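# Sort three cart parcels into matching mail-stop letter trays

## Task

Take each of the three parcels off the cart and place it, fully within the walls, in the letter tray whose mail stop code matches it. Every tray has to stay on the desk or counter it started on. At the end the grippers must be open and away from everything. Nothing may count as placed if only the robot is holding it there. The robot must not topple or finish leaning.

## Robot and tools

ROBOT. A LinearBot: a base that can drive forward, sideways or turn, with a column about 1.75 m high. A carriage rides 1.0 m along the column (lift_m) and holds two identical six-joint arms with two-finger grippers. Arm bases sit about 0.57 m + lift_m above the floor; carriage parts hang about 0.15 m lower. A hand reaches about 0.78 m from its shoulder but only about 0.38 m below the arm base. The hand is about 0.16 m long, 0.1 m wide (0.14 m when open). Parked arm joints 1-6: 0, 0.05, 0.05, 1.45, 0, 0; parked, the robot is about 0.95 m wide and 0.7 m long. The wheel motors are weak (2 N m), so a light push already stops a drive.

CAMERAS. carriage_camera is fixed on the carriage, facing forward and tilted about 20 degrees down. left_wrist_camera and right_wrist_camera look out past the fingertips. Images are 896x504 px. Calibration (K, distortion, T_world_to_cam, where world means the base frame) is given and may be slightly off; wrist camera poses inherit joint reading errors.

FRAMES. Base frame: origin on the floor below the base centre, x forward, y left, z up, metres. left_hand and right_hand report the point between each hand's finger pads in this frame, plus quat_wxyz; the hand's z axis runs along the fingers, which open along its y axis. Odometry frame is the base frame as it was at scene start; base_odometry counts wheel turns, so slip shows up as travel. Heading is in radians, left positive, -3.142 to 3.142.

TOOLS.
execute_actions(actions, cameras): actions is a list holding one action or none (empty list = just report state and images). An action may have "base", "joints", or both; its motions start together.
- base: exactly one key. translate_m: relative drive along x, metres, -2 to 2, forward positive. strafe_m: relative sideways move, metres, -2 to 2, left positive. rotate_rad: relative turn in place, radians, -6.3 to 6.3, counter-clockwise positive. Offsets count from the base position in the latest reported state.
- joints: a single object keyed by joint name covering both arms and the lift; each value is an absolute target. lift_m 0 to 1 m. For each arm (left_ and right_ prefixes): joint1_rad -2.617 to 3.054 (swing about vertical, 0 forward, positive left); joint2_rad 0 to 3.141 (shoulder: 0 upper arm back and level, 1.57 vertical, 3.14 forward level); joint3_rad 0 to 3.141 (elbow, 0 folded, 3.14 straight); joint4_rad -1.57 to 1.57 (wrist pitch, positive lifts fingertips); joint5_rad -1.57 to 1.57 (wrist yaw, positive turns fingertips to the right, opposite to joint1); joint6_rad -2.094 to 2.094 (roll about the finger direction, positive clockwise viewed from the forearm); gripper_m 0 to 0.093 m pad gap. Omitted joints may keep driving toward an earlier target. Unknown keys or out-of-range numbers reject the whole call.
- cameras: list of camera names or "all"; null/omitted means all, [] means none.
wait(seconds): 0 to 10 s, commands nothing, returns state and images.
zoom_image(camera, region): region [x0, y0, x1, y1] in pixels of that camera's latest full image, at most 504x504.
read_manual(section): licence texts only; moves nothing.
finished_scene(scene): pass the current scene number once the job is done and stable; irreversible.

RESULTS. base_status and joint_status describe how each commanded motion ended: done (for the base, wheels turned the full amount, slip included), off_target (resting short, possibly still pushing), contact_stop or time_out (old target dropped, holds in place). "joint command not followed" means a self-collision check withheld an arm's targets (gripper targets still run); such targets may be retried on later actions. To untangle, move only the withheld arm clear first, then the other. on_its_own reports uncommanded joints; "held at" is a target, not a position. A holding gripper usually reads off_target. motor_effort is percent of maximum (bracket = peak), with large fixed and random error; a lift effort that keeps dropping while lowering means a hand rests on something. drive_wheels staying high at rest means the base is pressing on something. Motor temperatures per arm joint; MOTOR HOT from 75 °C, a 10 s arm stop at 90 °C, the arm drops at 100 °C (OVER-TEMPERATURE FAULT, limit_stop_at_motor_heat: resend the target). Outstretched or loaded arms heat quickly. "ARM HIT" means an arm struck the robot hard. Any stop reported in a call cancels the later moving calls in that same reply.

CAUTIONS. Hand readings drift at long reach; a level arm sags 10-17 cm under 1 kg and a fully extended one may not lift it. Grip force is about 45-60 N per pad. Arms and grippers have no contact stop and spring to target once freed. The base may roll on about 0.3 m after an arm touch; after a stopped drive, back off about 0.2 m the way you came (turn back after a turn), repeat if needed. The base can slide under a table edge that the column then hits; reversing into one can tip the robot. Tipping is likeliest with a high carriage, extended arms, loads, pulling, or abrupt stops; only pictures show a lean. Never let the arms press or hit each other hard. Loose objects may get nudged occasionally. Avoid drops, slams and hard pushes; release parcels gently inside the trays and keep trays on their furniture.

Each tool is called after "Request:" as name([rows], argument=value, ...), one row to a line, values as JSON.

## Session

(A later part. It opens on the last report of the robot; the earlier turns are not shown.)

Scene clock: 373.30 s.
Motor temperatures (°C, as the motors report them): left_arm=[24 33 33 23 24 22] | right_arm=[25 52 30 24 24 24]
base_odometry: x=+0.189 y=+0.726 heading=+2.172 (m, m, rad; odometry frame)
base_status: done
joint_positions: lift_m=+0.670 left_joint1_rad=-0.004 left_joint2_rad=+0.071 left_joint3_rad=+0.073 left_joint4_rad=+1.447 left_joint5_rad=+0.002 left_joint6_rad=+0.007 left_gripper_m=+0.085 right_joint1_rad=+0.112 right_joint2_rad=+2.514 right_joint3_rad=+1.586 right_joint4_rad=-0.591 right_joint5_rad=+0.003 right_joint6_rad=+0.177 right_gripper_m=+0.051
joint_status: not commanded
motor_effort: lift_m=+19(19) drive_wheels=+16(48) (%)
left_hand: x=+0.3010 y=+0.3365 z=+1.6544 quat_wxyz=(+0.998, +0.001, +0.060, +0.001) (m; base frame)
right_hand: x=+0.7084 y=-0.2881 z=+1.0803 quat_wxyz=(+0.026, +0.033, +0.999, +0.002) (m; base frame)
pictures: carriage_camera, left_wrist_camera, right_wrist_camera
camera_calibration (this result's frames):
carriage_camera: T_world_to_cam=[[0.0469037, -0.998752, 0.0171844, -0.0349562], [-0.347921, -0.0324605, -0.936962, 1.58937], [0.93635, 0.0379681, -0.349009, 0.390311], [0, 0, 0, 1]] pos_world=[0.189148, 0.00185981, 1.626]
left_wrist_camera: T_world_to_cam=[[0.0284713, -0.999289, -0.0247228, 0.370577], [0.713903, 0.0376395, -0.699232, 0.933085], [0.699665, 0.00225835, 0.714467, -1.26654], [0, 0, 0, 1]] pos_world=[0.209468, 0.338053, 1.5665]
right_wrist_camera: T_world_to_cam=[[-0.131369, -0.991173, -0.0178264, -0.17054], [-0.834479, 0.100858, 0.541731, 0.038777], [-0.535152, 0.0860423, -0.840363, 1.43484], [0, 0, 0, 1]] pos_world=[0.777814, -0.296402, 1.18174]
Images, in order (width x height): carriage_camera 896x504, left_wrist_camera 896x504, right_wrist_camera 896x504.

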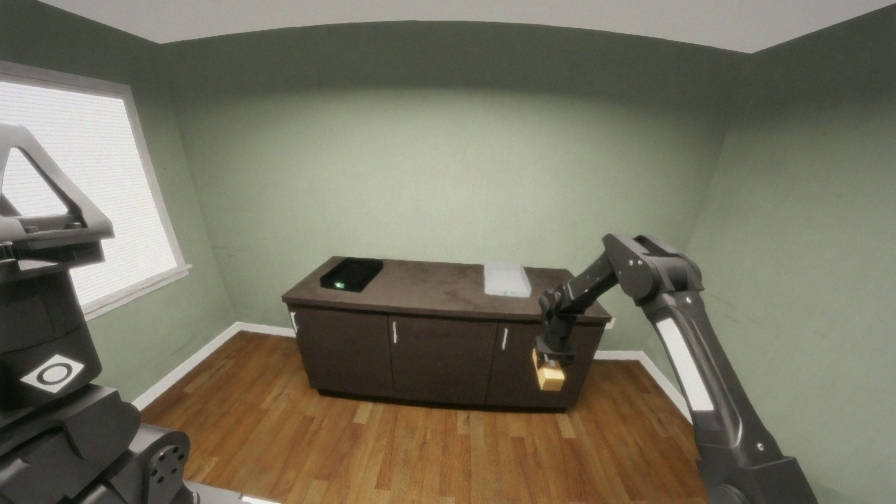

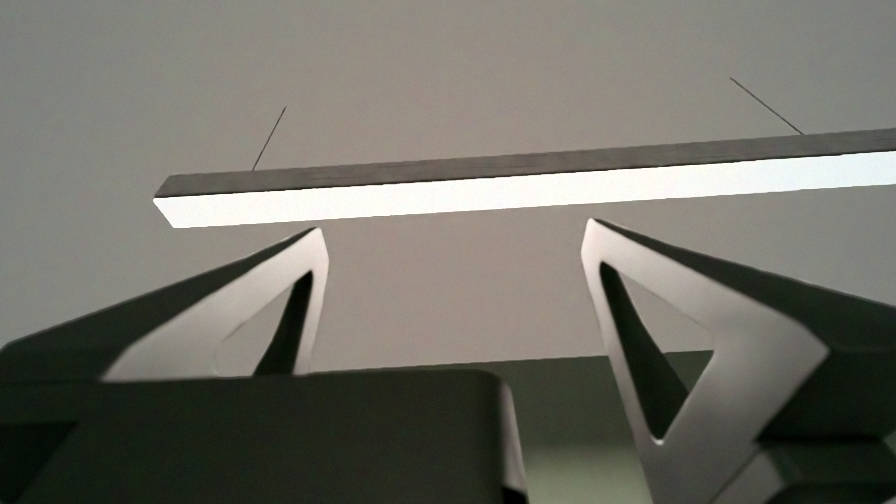

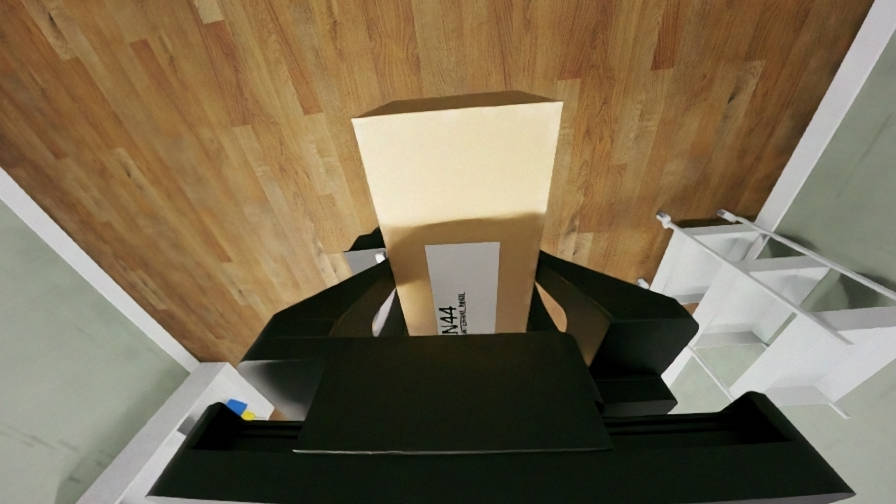

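Request:
execute_actions([
  {"base": {"translate_m": 0.72}},
], cameras=["carriage_camera", "right_wrist_camera"])

Scene clock: 379.70 s.
Motor temperatures (°C, as the motors report them): left_arm=[24 33 33 23 24 22] | right_arm=[25 53 30 24 24 24]
base_odometry: x=-0.220 y=+1.319 heading=+2.173 (m, m, rad; odometry frame)
base_status: done
joint_positions: lift_m=+0.670 left_joint1_rad=-0.004 left_joint2_rad=+0.071 left_joint3_rad=+0.073 left_joint4_rad=+1.447 left_joint5_rad=+0.002 left_joint6_rad=+0.007 left_gripper_m=+0.085 right_joint1_rad=+0.113 right_joint2_rad=+2.514 right_joint3_rad=+1.586 right_joint4_rad=-0.597 right_joint5_rad=+0.003 right_joint6_rad=+0.177 right_gripper_m=+0.051
joint_status: not commanded
motor_effort: lift_m=+19(19) drive_wheels=-14(45) (%)
left_hand: x=+0.3010 y=+0.3365 z=+1.6544 quat_wxyz=(+0.998, +0.001, +0.060, +0.001) (m; base frame)
right_hand: x=+0.7071 y=-0.2880 z=+1.0802 quat_wxyz=(+0.023, +0.032, +0.999, +0.002) (m; base frame)
pictures: carriage_camera, right_wrist_camera
camera_calibration (this result's frames):
carriage_camera: T_world_to_cam=[[0.0469037, -0.998752, 0.0171844, -0.0349562], [-0.347921, -0.0324605, -0.936962, 1.58937], [0.93635, 0.0379681, -0.349009, 0.390311], [0, 0, 0, 1]] pos_world=[0.189148, 0.00185981, 1.626]
right_wrist_camera: T_world_to_cam=[[-0.131065, -0.99123, -0.0169059, -0.171856], [-0.831609, 0.100644, 0.546166, 0.0308133], [-0.539674, 0.0856424, -0.837506, 1.43407], [0, 0, 0, 1]] pos_world=[0.77703, -0.296267, 1.18131]
Images, in order (width x height): carriage_camera 896x504, right_wrist_camera 896x504.

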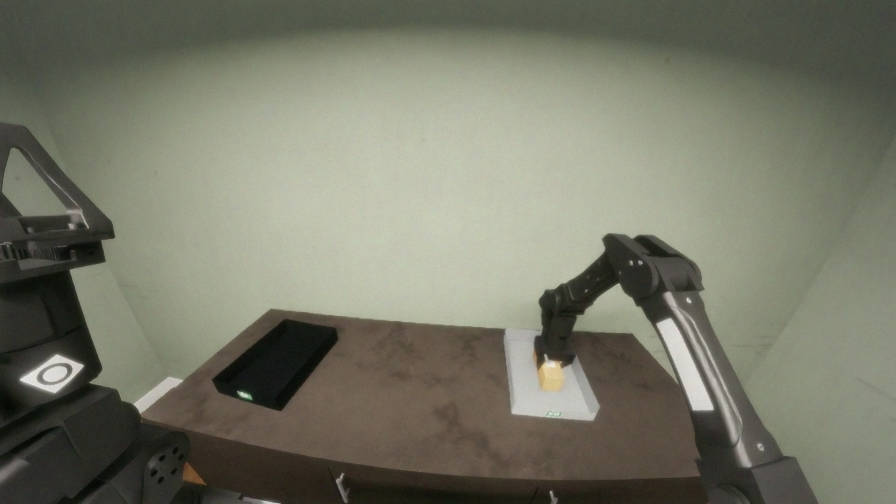

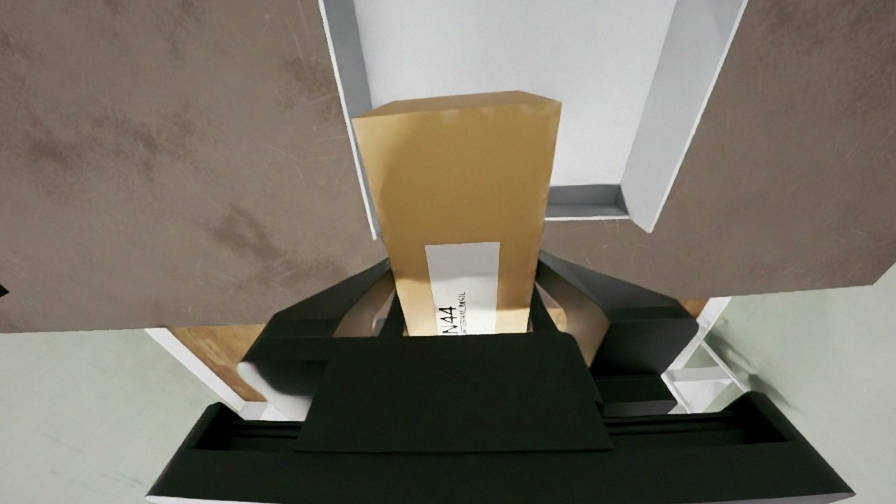

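Request:
execute_actions([
  {"base": {"translate_m": 0.11}, "joints": {"right_joint1_rad": -0.01, "right_joint6_rad": 0.045, "lift_m": 0.64}},
], cameras=["carriage_camera", "right_wrist_camera"])

Scene clock: 402.40 s.
Motor temperatures (°C, as the motors report them): left_arm=[24 32 33 23 24 22] | right_arm=[25 55 31 24 24 24]
base_odometry: x=-0.282 y=+1.410 heading=+2.174 (m, m, rad; odometry frame)
base_status: done
joint_positions: lift_m=+0.640 left_joint1_rad=-0.004 left_joint2_rad=+0.071 left_joint3_rad=+0.073 left_joint4_rad=+1.449 left_joint5_rad=+0.002 left_joint6_rad=+0.007 left_gripper_m=+0.085 right_joint1_rad=-0.019 right_joint2_rad=+2.523 right_joint3_rad=+1.579 right_joint4_rad=-0.600 right_joint5_rad=+0.004 right_joint6_rad=+0.053 right_gripper_m=+0.051
joint_status: all done
motor_effort: lift_m=+19(20) drive_wheels=-14(41) (%)
left_hand: x=+0.3006 y=+0.3365 z=+1.6244 quat_wxyz=(+0.998, +0.001, +0.060, +0.001) (m; base frame)
right_hand: x=+0.7036 y=-0.3457 z=+1.0447 quat_wxyz=(+0.013, +0.036, +0.999, -0.002) (m; base frame)
pictures: carriage_camera, right_wrist_camera
camera_calibration (this result's frames):
carriage_camera: T_world_to_cam=[[0.0469037, -0.998752, 0.0171844, -0.0344394], [-0.347921, -0.0324605, -0.936962, 1.56119], [0.93635, 0.0379681, -0.349009, 0.379813], [0, 0, 0, 1]] pos_world=[0.189148, 0.00185981, 1.59593]
right_wrist_camera: T_world_to_cam=[[-0.137852, -0.990423, -0.00769136, -0.234699], [-0.819877, 0.109751, 0.561922, 0.0314856], [-0.555697, 0.0837679, -0.827154, 1.40721], [0, 0, 0, 1]] pos_world=[0.775443, -0.353786, 1.14448]
Images, in order (width x height): carriage_camera 896x504, right_wrist_camera 896x504.

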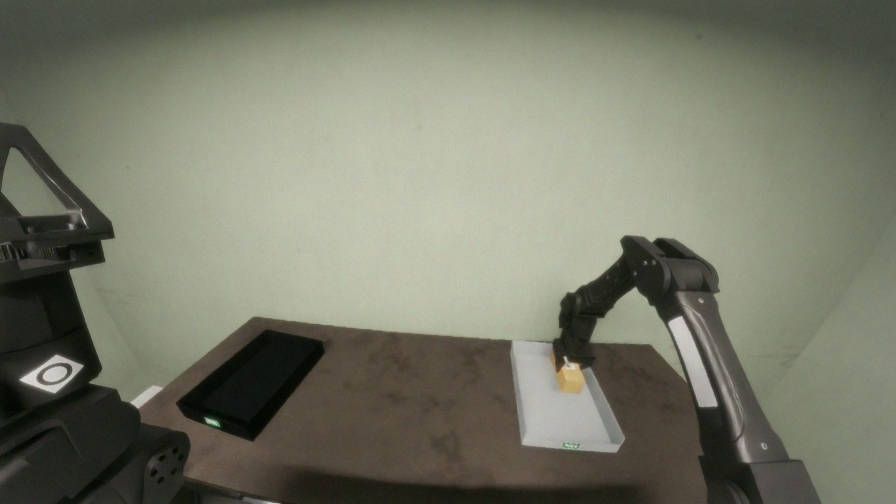

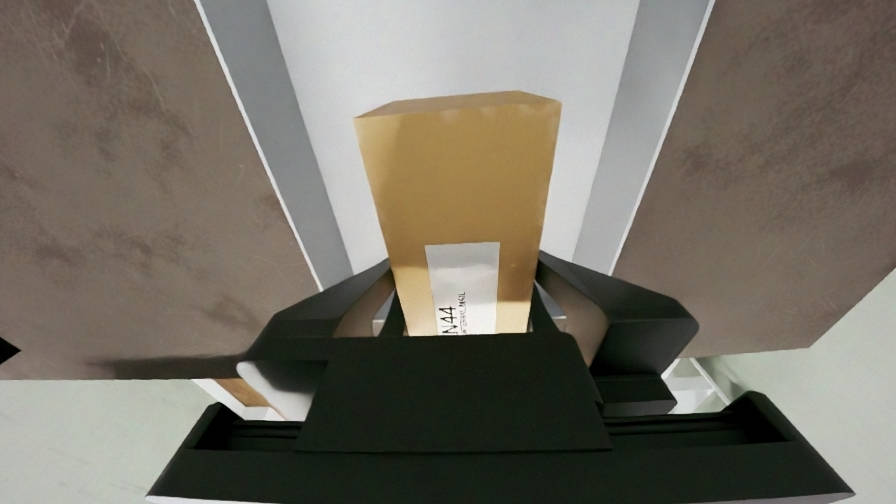

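Request:
execute_actions([
  {"joints": {"lift_m": 0.56}},
], cameras=["carriage_camera", "right_wrist_camera"])

Scene clock: 408.20 s.
Motor temperatures (°C, as the motors report them): left_arm=[24 31 33 23 24 22] | right_arm=[25 56 31 24 24 24]
base_odometry: x=-0.282 y=+1.410 heading=+2.174 (m, m, rad; odometry frame)
base_status: not commanded
joint_positions: lift_m=+0.560 left_joint1_rad=-0.004 left_joint2_rad=+0.071 left_joint3_rad=+0.073 left_joint4_rad=+1.449 left_joint5_rad=+0.002 left_joint6_rad=+0.007 left_gripper_m=+0.085 right_joint1_rad=-0.019 right_joint2_rad=+2.522 right_joint3_rad=+1.579 right_joint4_rad=-0.600 right_joint5_rad=+0.004 right_joint6_rad=+0.053 right_gripper_m=+0.051
joint_status: all done
motor_effort: lift_m=+19(20) drive_wheels=-9(12) (%)
left_hand: x=+0.3006 y=+0.3365 z=+1.5444 quat_wxyz=(+0.998, +0.001, +0.060, +0.001) (m; base frame)
right_hand: x=+0.7040 y=-0.3457 z=+0.9654 quat_wxyz=(+0.014, +0.036, +0.999, -0.002) (m; base frame)
pictures: carriage_camera, right_wrist_camera
camera_calibration (this result's frames):
carriage_camera: T_world_to_cam=[[0.0469037, -0.998752, 0.0171844, -0.0330648], [-0.347921, -0.0324605, -0.936962, 1.48625], [0.93635, 0.0379681, -0.349009, 0.351897], [0, 0, 0, 1]] pos_world=[0.189148, 0.00185981, 1.51594]
right_wrist_camera: T_world_to_cam=[[-0.13784, -0.990423, -0.00787351, -0.235095], [-0.820733, 0.109767, 0.560668, 0.0782186], [-0.554434, 0.0837444, -0.828004, 1.34171], [0, 0, 0, 1]] pos_world=[0.775681, -0.35379, 1.06524]
Images, in order (width x height): carriage_camera 896x504, right_wrist_camera 896x504.

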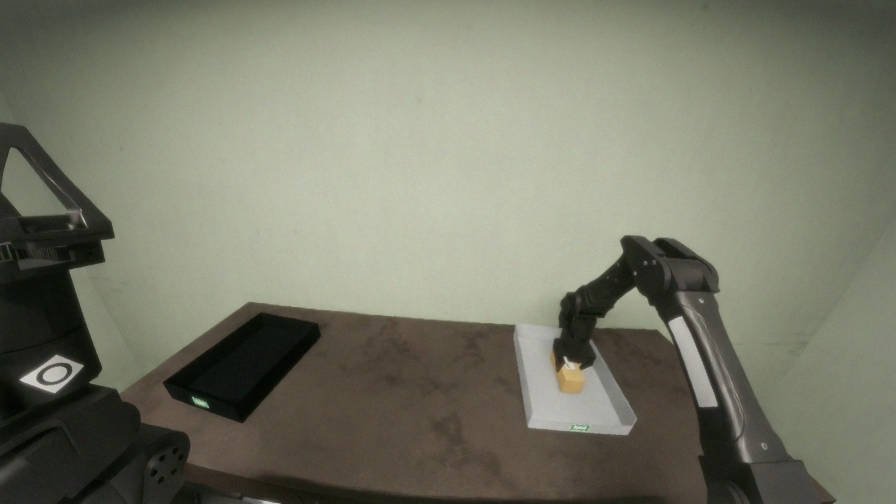

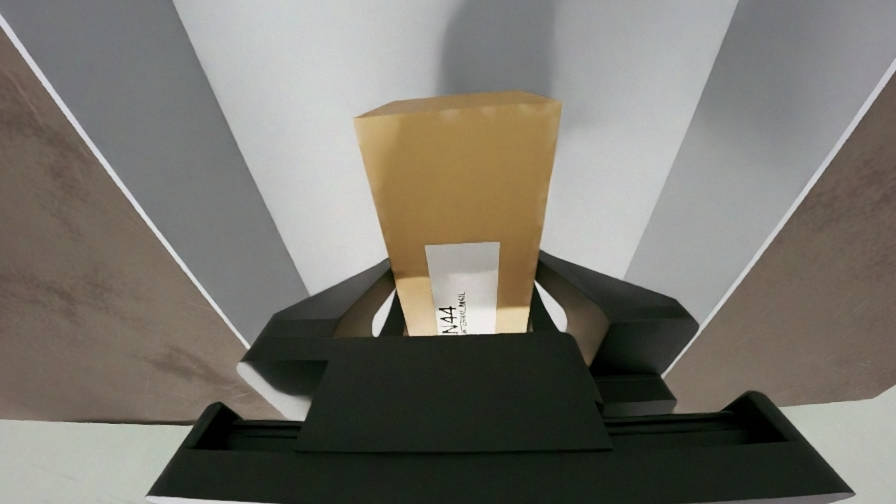

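Request:
execute_actions([
  {"joints": {"lift_m": 0.538}},
], cameras=["right_wrist_camera"])

Scene clock: 414.37 s.
Motor temperatures (°C, as the motors report them): left_arm=[24 31 33 23 24 22] | right_arm=[25 57 31 24 24 24]
base_odometry: x=-0.282 y=+1.410 heading=+2.174 (m, m, rad; odometry frame)
base_status: not commanded
joint_positions: lift_m=+0.538 left_joint1_rad=-0.004 left_joint2_rad=+0.071 left_joint3_rad=+0.073 left_joint4_rad=+1.449 left_joint5_rad=+0.002 left_joint6_rad=+0.007 left_gripper_m=+0.085 right_joint1_rad=-0.019 right_joint2_rad=+2.525 right_joint3_rad=+1.579 right_joint4_rad=-0.602 right_joint5_rad=+0.003 right_joint6_rad=+0.052 right_gripper_m=+0.051
joint_status: all done
motor_effort: lift_m=+20(20) drive_wheels=-10(9) (%)
left_hand: x=+0.3005 y=+0.3365 z=+1.5223 quat_wxyz=(+0.998, +0.001, +0.059, +0.001) (m; base frame)
right_hand: x=+0.7027 y=-0.3455 z=+0.9422 quat_wxyz=(+0.011, +0.035, +0.999, -0.001) (m; base frame)
pictures: right_wrist_camera
camera_calibration (this result's frames):
right_wrist_camera: T_world_to_cam=[[-0.137474, -0.99047, -0.00840861, -0.235001], [-0.817999, 0.10874, 0.564848, 0.08395], [-0.55855, 0.0845299, -0.825152, 1.3223], [0, 0, 0, 1]] pos_world=[0.774934, -0.353663, 1.0417]
Images, in order (width x height): right_wrist_camera 896x504.

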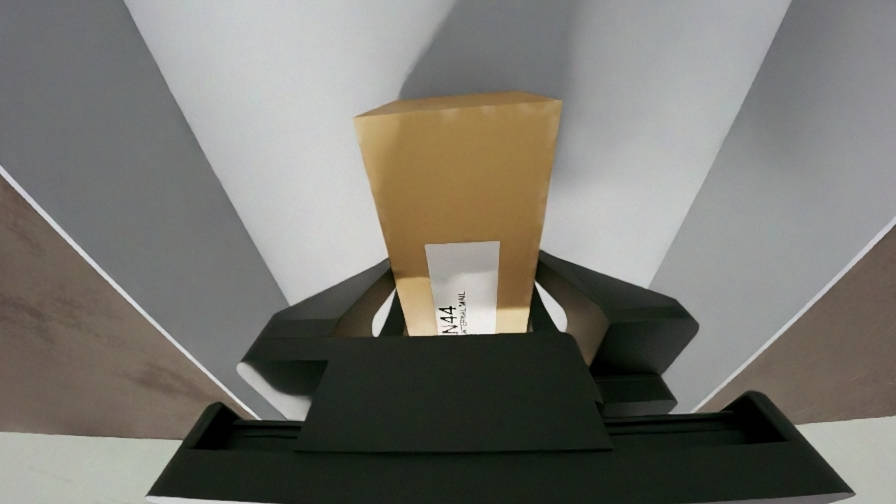

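Request:
execute_actions([
  {"joints": {"lift_m": 0.532}},
], cameras=[])

Request:
execute_actions([
  {"joints": {"right_gripper_m": 0.088}},
], cameras=["right_wrist_camera"])

Scene clock: 418.90 s.
Motor temperatures (°C, as the motors report them): left_arm=[24 31 33 23 24 22] | right_arm=[25 57 31 24 24 24]
base_odometry: x=-0.282 y=+1.410 heading=+2.174 (m, m, rad; odometry frame)
base_status: not commanded
joint_positions: lift_m=+0.532 left_joint1_rad=-0.004 left_joint2_rad=+0.071 left_joint3_rad=+0.073 left_joint4_rad=+1.449 left_joint5_rad=+0.002 left_joint6_rad=+0.007 left_gripper_m=+0.085 right_joint1_rad=-0.019 right_joint2_rad=+2.513 right_joint3_rad=+1.579 right_joint4_rad=-0.613 right_joint5_rad=+0.002 right_joint6_rad=+0.051 right_gripper_m=+0.051
joint_status: all done
motor_effort: lift_m=+18(19) drive_wheels=-9(11) (%)
left_hand: x=+0.3004 y=+0.3365 z=+1.5165 quat_wxyz=(+0.998, +0.001, +0.059, +0.001) (m; base frame)
right_hand: x=+0.7028 y=-0.3453 z=+0.9410 quat_wxyz=(+0.011, +0.035, +0.999, -0.001) (m; base frame)
pictures: none
No camera images: the call's "cameras" was empty. Leave "cameras" out to get every camera's image.

Scene clock: 419.53 s.
Motor temperatures (°C, as the motors report them): left_arm=[24 31 33 23 24 22] | right_arm=[25 57 31 24 24 24]
base_odometry: x=-0.282 y=+1.410 heading=+2.174 (m, m, rad; odometry frame)
base_status: not commanded
joint_positions: lift_m=+0.532 left_joint1_rad=-0.004 left_joint2_rad=+0.071 left_joint3_rad=+0.073 left_joint4_rad=+1.449 left_joint5_rad=+0.002 left_joint6_rad=+0.007 left_gripper_m=+0.085 right_joint1_rad=-0.019 right_joint2_rad=+2.513 right_joint3_rad=+1.579 right_joint4_rad=-0.607 right_joint5_rad=+0.002 right_joint6_rad=+0.051 right_gripper_m=+0.088
joint_status: all done
motor_effort: lift_m=+18(18) drive_wheels=-9(9) (%)
left_hand: x=+0.3004 y=+0.3365 z=+1.5165 quat_wxyz=(+0.998, +0.001, +0.059, +0.001) (m; base frame)
right_hand: x=+0.7044 y=-0.3454 z=+0.9411 quat_wxyz=(+0.015, +0.035, +0.999, -0.001) (m; base frame)
pictures: right_wrist_camera
camera_calibration (this result's frames):
right_wrist_camera: T_world_to_cam=[[-0.135872, -0.990673, -0.0102712, -0.234059], [-0.821822, 0.106912, 0.559624, 0.0929241], [-0.553306, 0.0844784, -0.828683, 1.32192], [0, 0, 0, 1]] pos_world=[0.775993, -0.353484, 1.04105]
Images, in order (width x height): right_wrist_camera 896x504.

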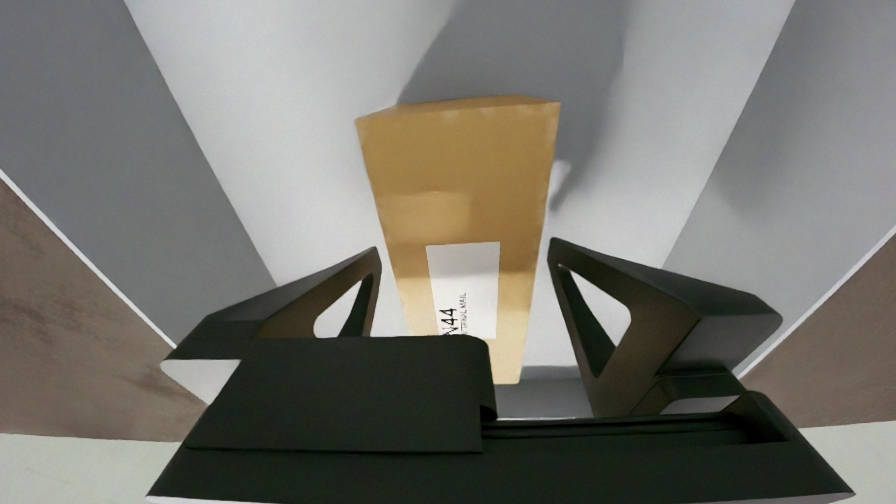

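Request:
execute_actions([
  {"joints": {"lift_m": 0.63}},
], cameras=[])

Request:
execute_actions([
  {"base": {"translate_m": -0.3}, "joints": {"right_joint1_rad": 0, "right_joint2_rad": 0.05, "right_joint3_rad": 0.05, "right_joint4_rad": 1.45, "right_joint5_rad": 0, "right_joint6_rad": 0}},
], cameras=["carriage_camera"])

Scene clock: 424.97 s.
Motor temperatures (°C, as the motors report them): left_arm=[24 31 33 23 24 22] | right_arm=[25 58 31 24 24 24]
base_odometry: x=-0.282 y=+1.410 heading=+2.174 (m, m, rad; odometry frame)
base_status: not commanded
joint_positions: lift_m=+0.630 left_joint1_rad=-0.004 left_joint2_rad=+0.071 left_joint3_rad=+0.073 left_joint4_rad=+1.449 left_joint5_rad=+0.002 left_joint6_rad=+0.007 left_gripper_m=+0.085 right_joint1_rad=-0.019 right_joint2_rad=+2.514 right_joint3_rad=+1.579 right_joint4_rad=-0.600 right_joint5_rad=+0.002 right_joint6_rad=+0.051 right_gripper_m=+0.088
joint_status: all done
motor_effort: lift_m=+19(23) drive_wheels=-9(10) (%)
left_hand: x=+0.3005 y=+0.3365 z=+1.6144 quat_wxyz=(+0.998, +0.001, +0.059, +0.001) (m; base frame)
right_hand: x=+0.7059 y=-0.3454 z=+1.0386 quat_wxyz=(+0.018, +0.035, +0.999, -0.001) (m; base frame)
pictures: none
No camera images: the call's "cameras" was empty. Leave "cameras" out to get every camera's image.

Scene clock: 427.57 s.
Motor temperatures (°C, as the motors report them): left_arm=[24 31 33 23 24 22] | right_arm=[25 57 31 24 24 24]
base_odometry: x=-0.112 y=+1.163 heading=+2.175 (m, m, rad; odometry frame)
base_status: done
joint_positions: lift_m=+0.630 left_joint1_rad=-0.004 left_joint2_rad=+0.071 left_joint3_rad=+0.073 left_joint4_rad=+1.450 left_joint5_rad=+0.002 left_joint6_rad=+0.006 left_gripper_m=+0.085 right_joint1_rad=-0.008 right_joint2_rad=+0.060 right_joint3_rad=+0.074 right_joint4_rad=+1.458 right_joint5_rad=+0.001 right_joint6_rad=+0.007 right_gripper_m=+0.088
joint_status: all done
motor_effort: lift_m=+19(19) drive_wheels=-11(49) (%)
left_hand: x=+0.3004 y=+0.3366 z=+1.6144 quat_wxyz=(+0.998, +0.001, +0.059, +0.001) (m; base frame)
right_hand: x=+0.2946 y=-0.3374 z=+1.6150 quat_wxyz=(+0.999, +0.001, +0.049, -0.001) (m; base frame)
pictures: carriage_camera
camera_calibration (this result's frames):
carriage_camera: T_world_to_cam=[[0.0469037, -0.998752, 0.0171844, -0.0342681], [-0.347921, -0.0324605, -0.936962, 1.55185], [0.93635, 0.0379681, -0.349009, 0.376335], [0, 0, 0, 1]] pos_world=[0.189148, 0.00185981, 1.58596]
Images, in order (width x height): carriage_camera 896x504.

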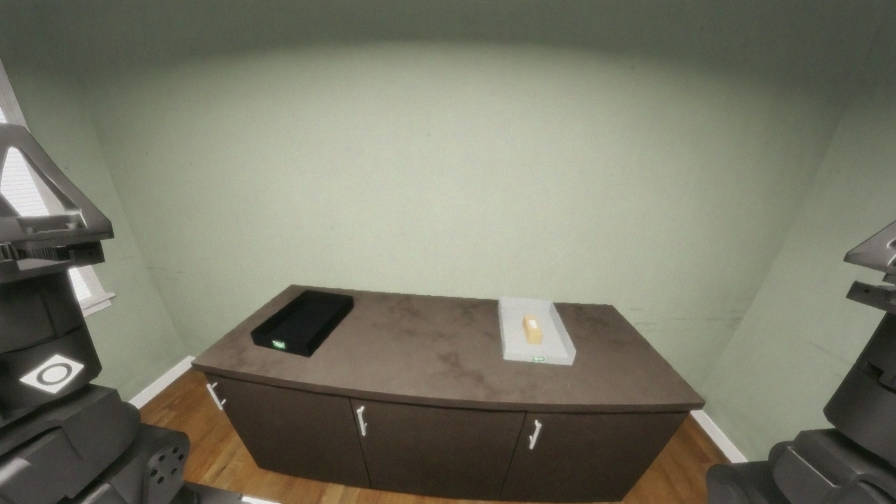

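Request:
zoom_image(camera="carriage_camera", region=[480, 280, 600, 380])

Region (480, 280, 600, 380) of carriage_camera's 896x504 image, scaled by 4.200, with more detail than that image has.

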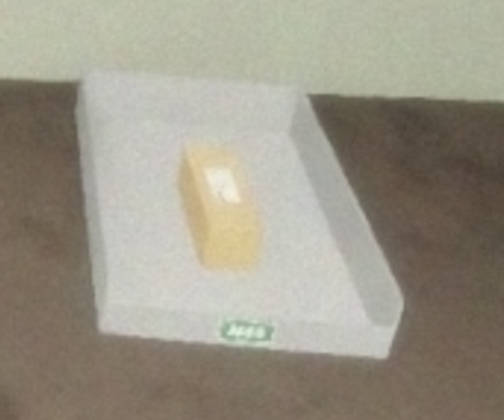

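Request:
finished_scene(scene=2)

The scene is finished: the task was done.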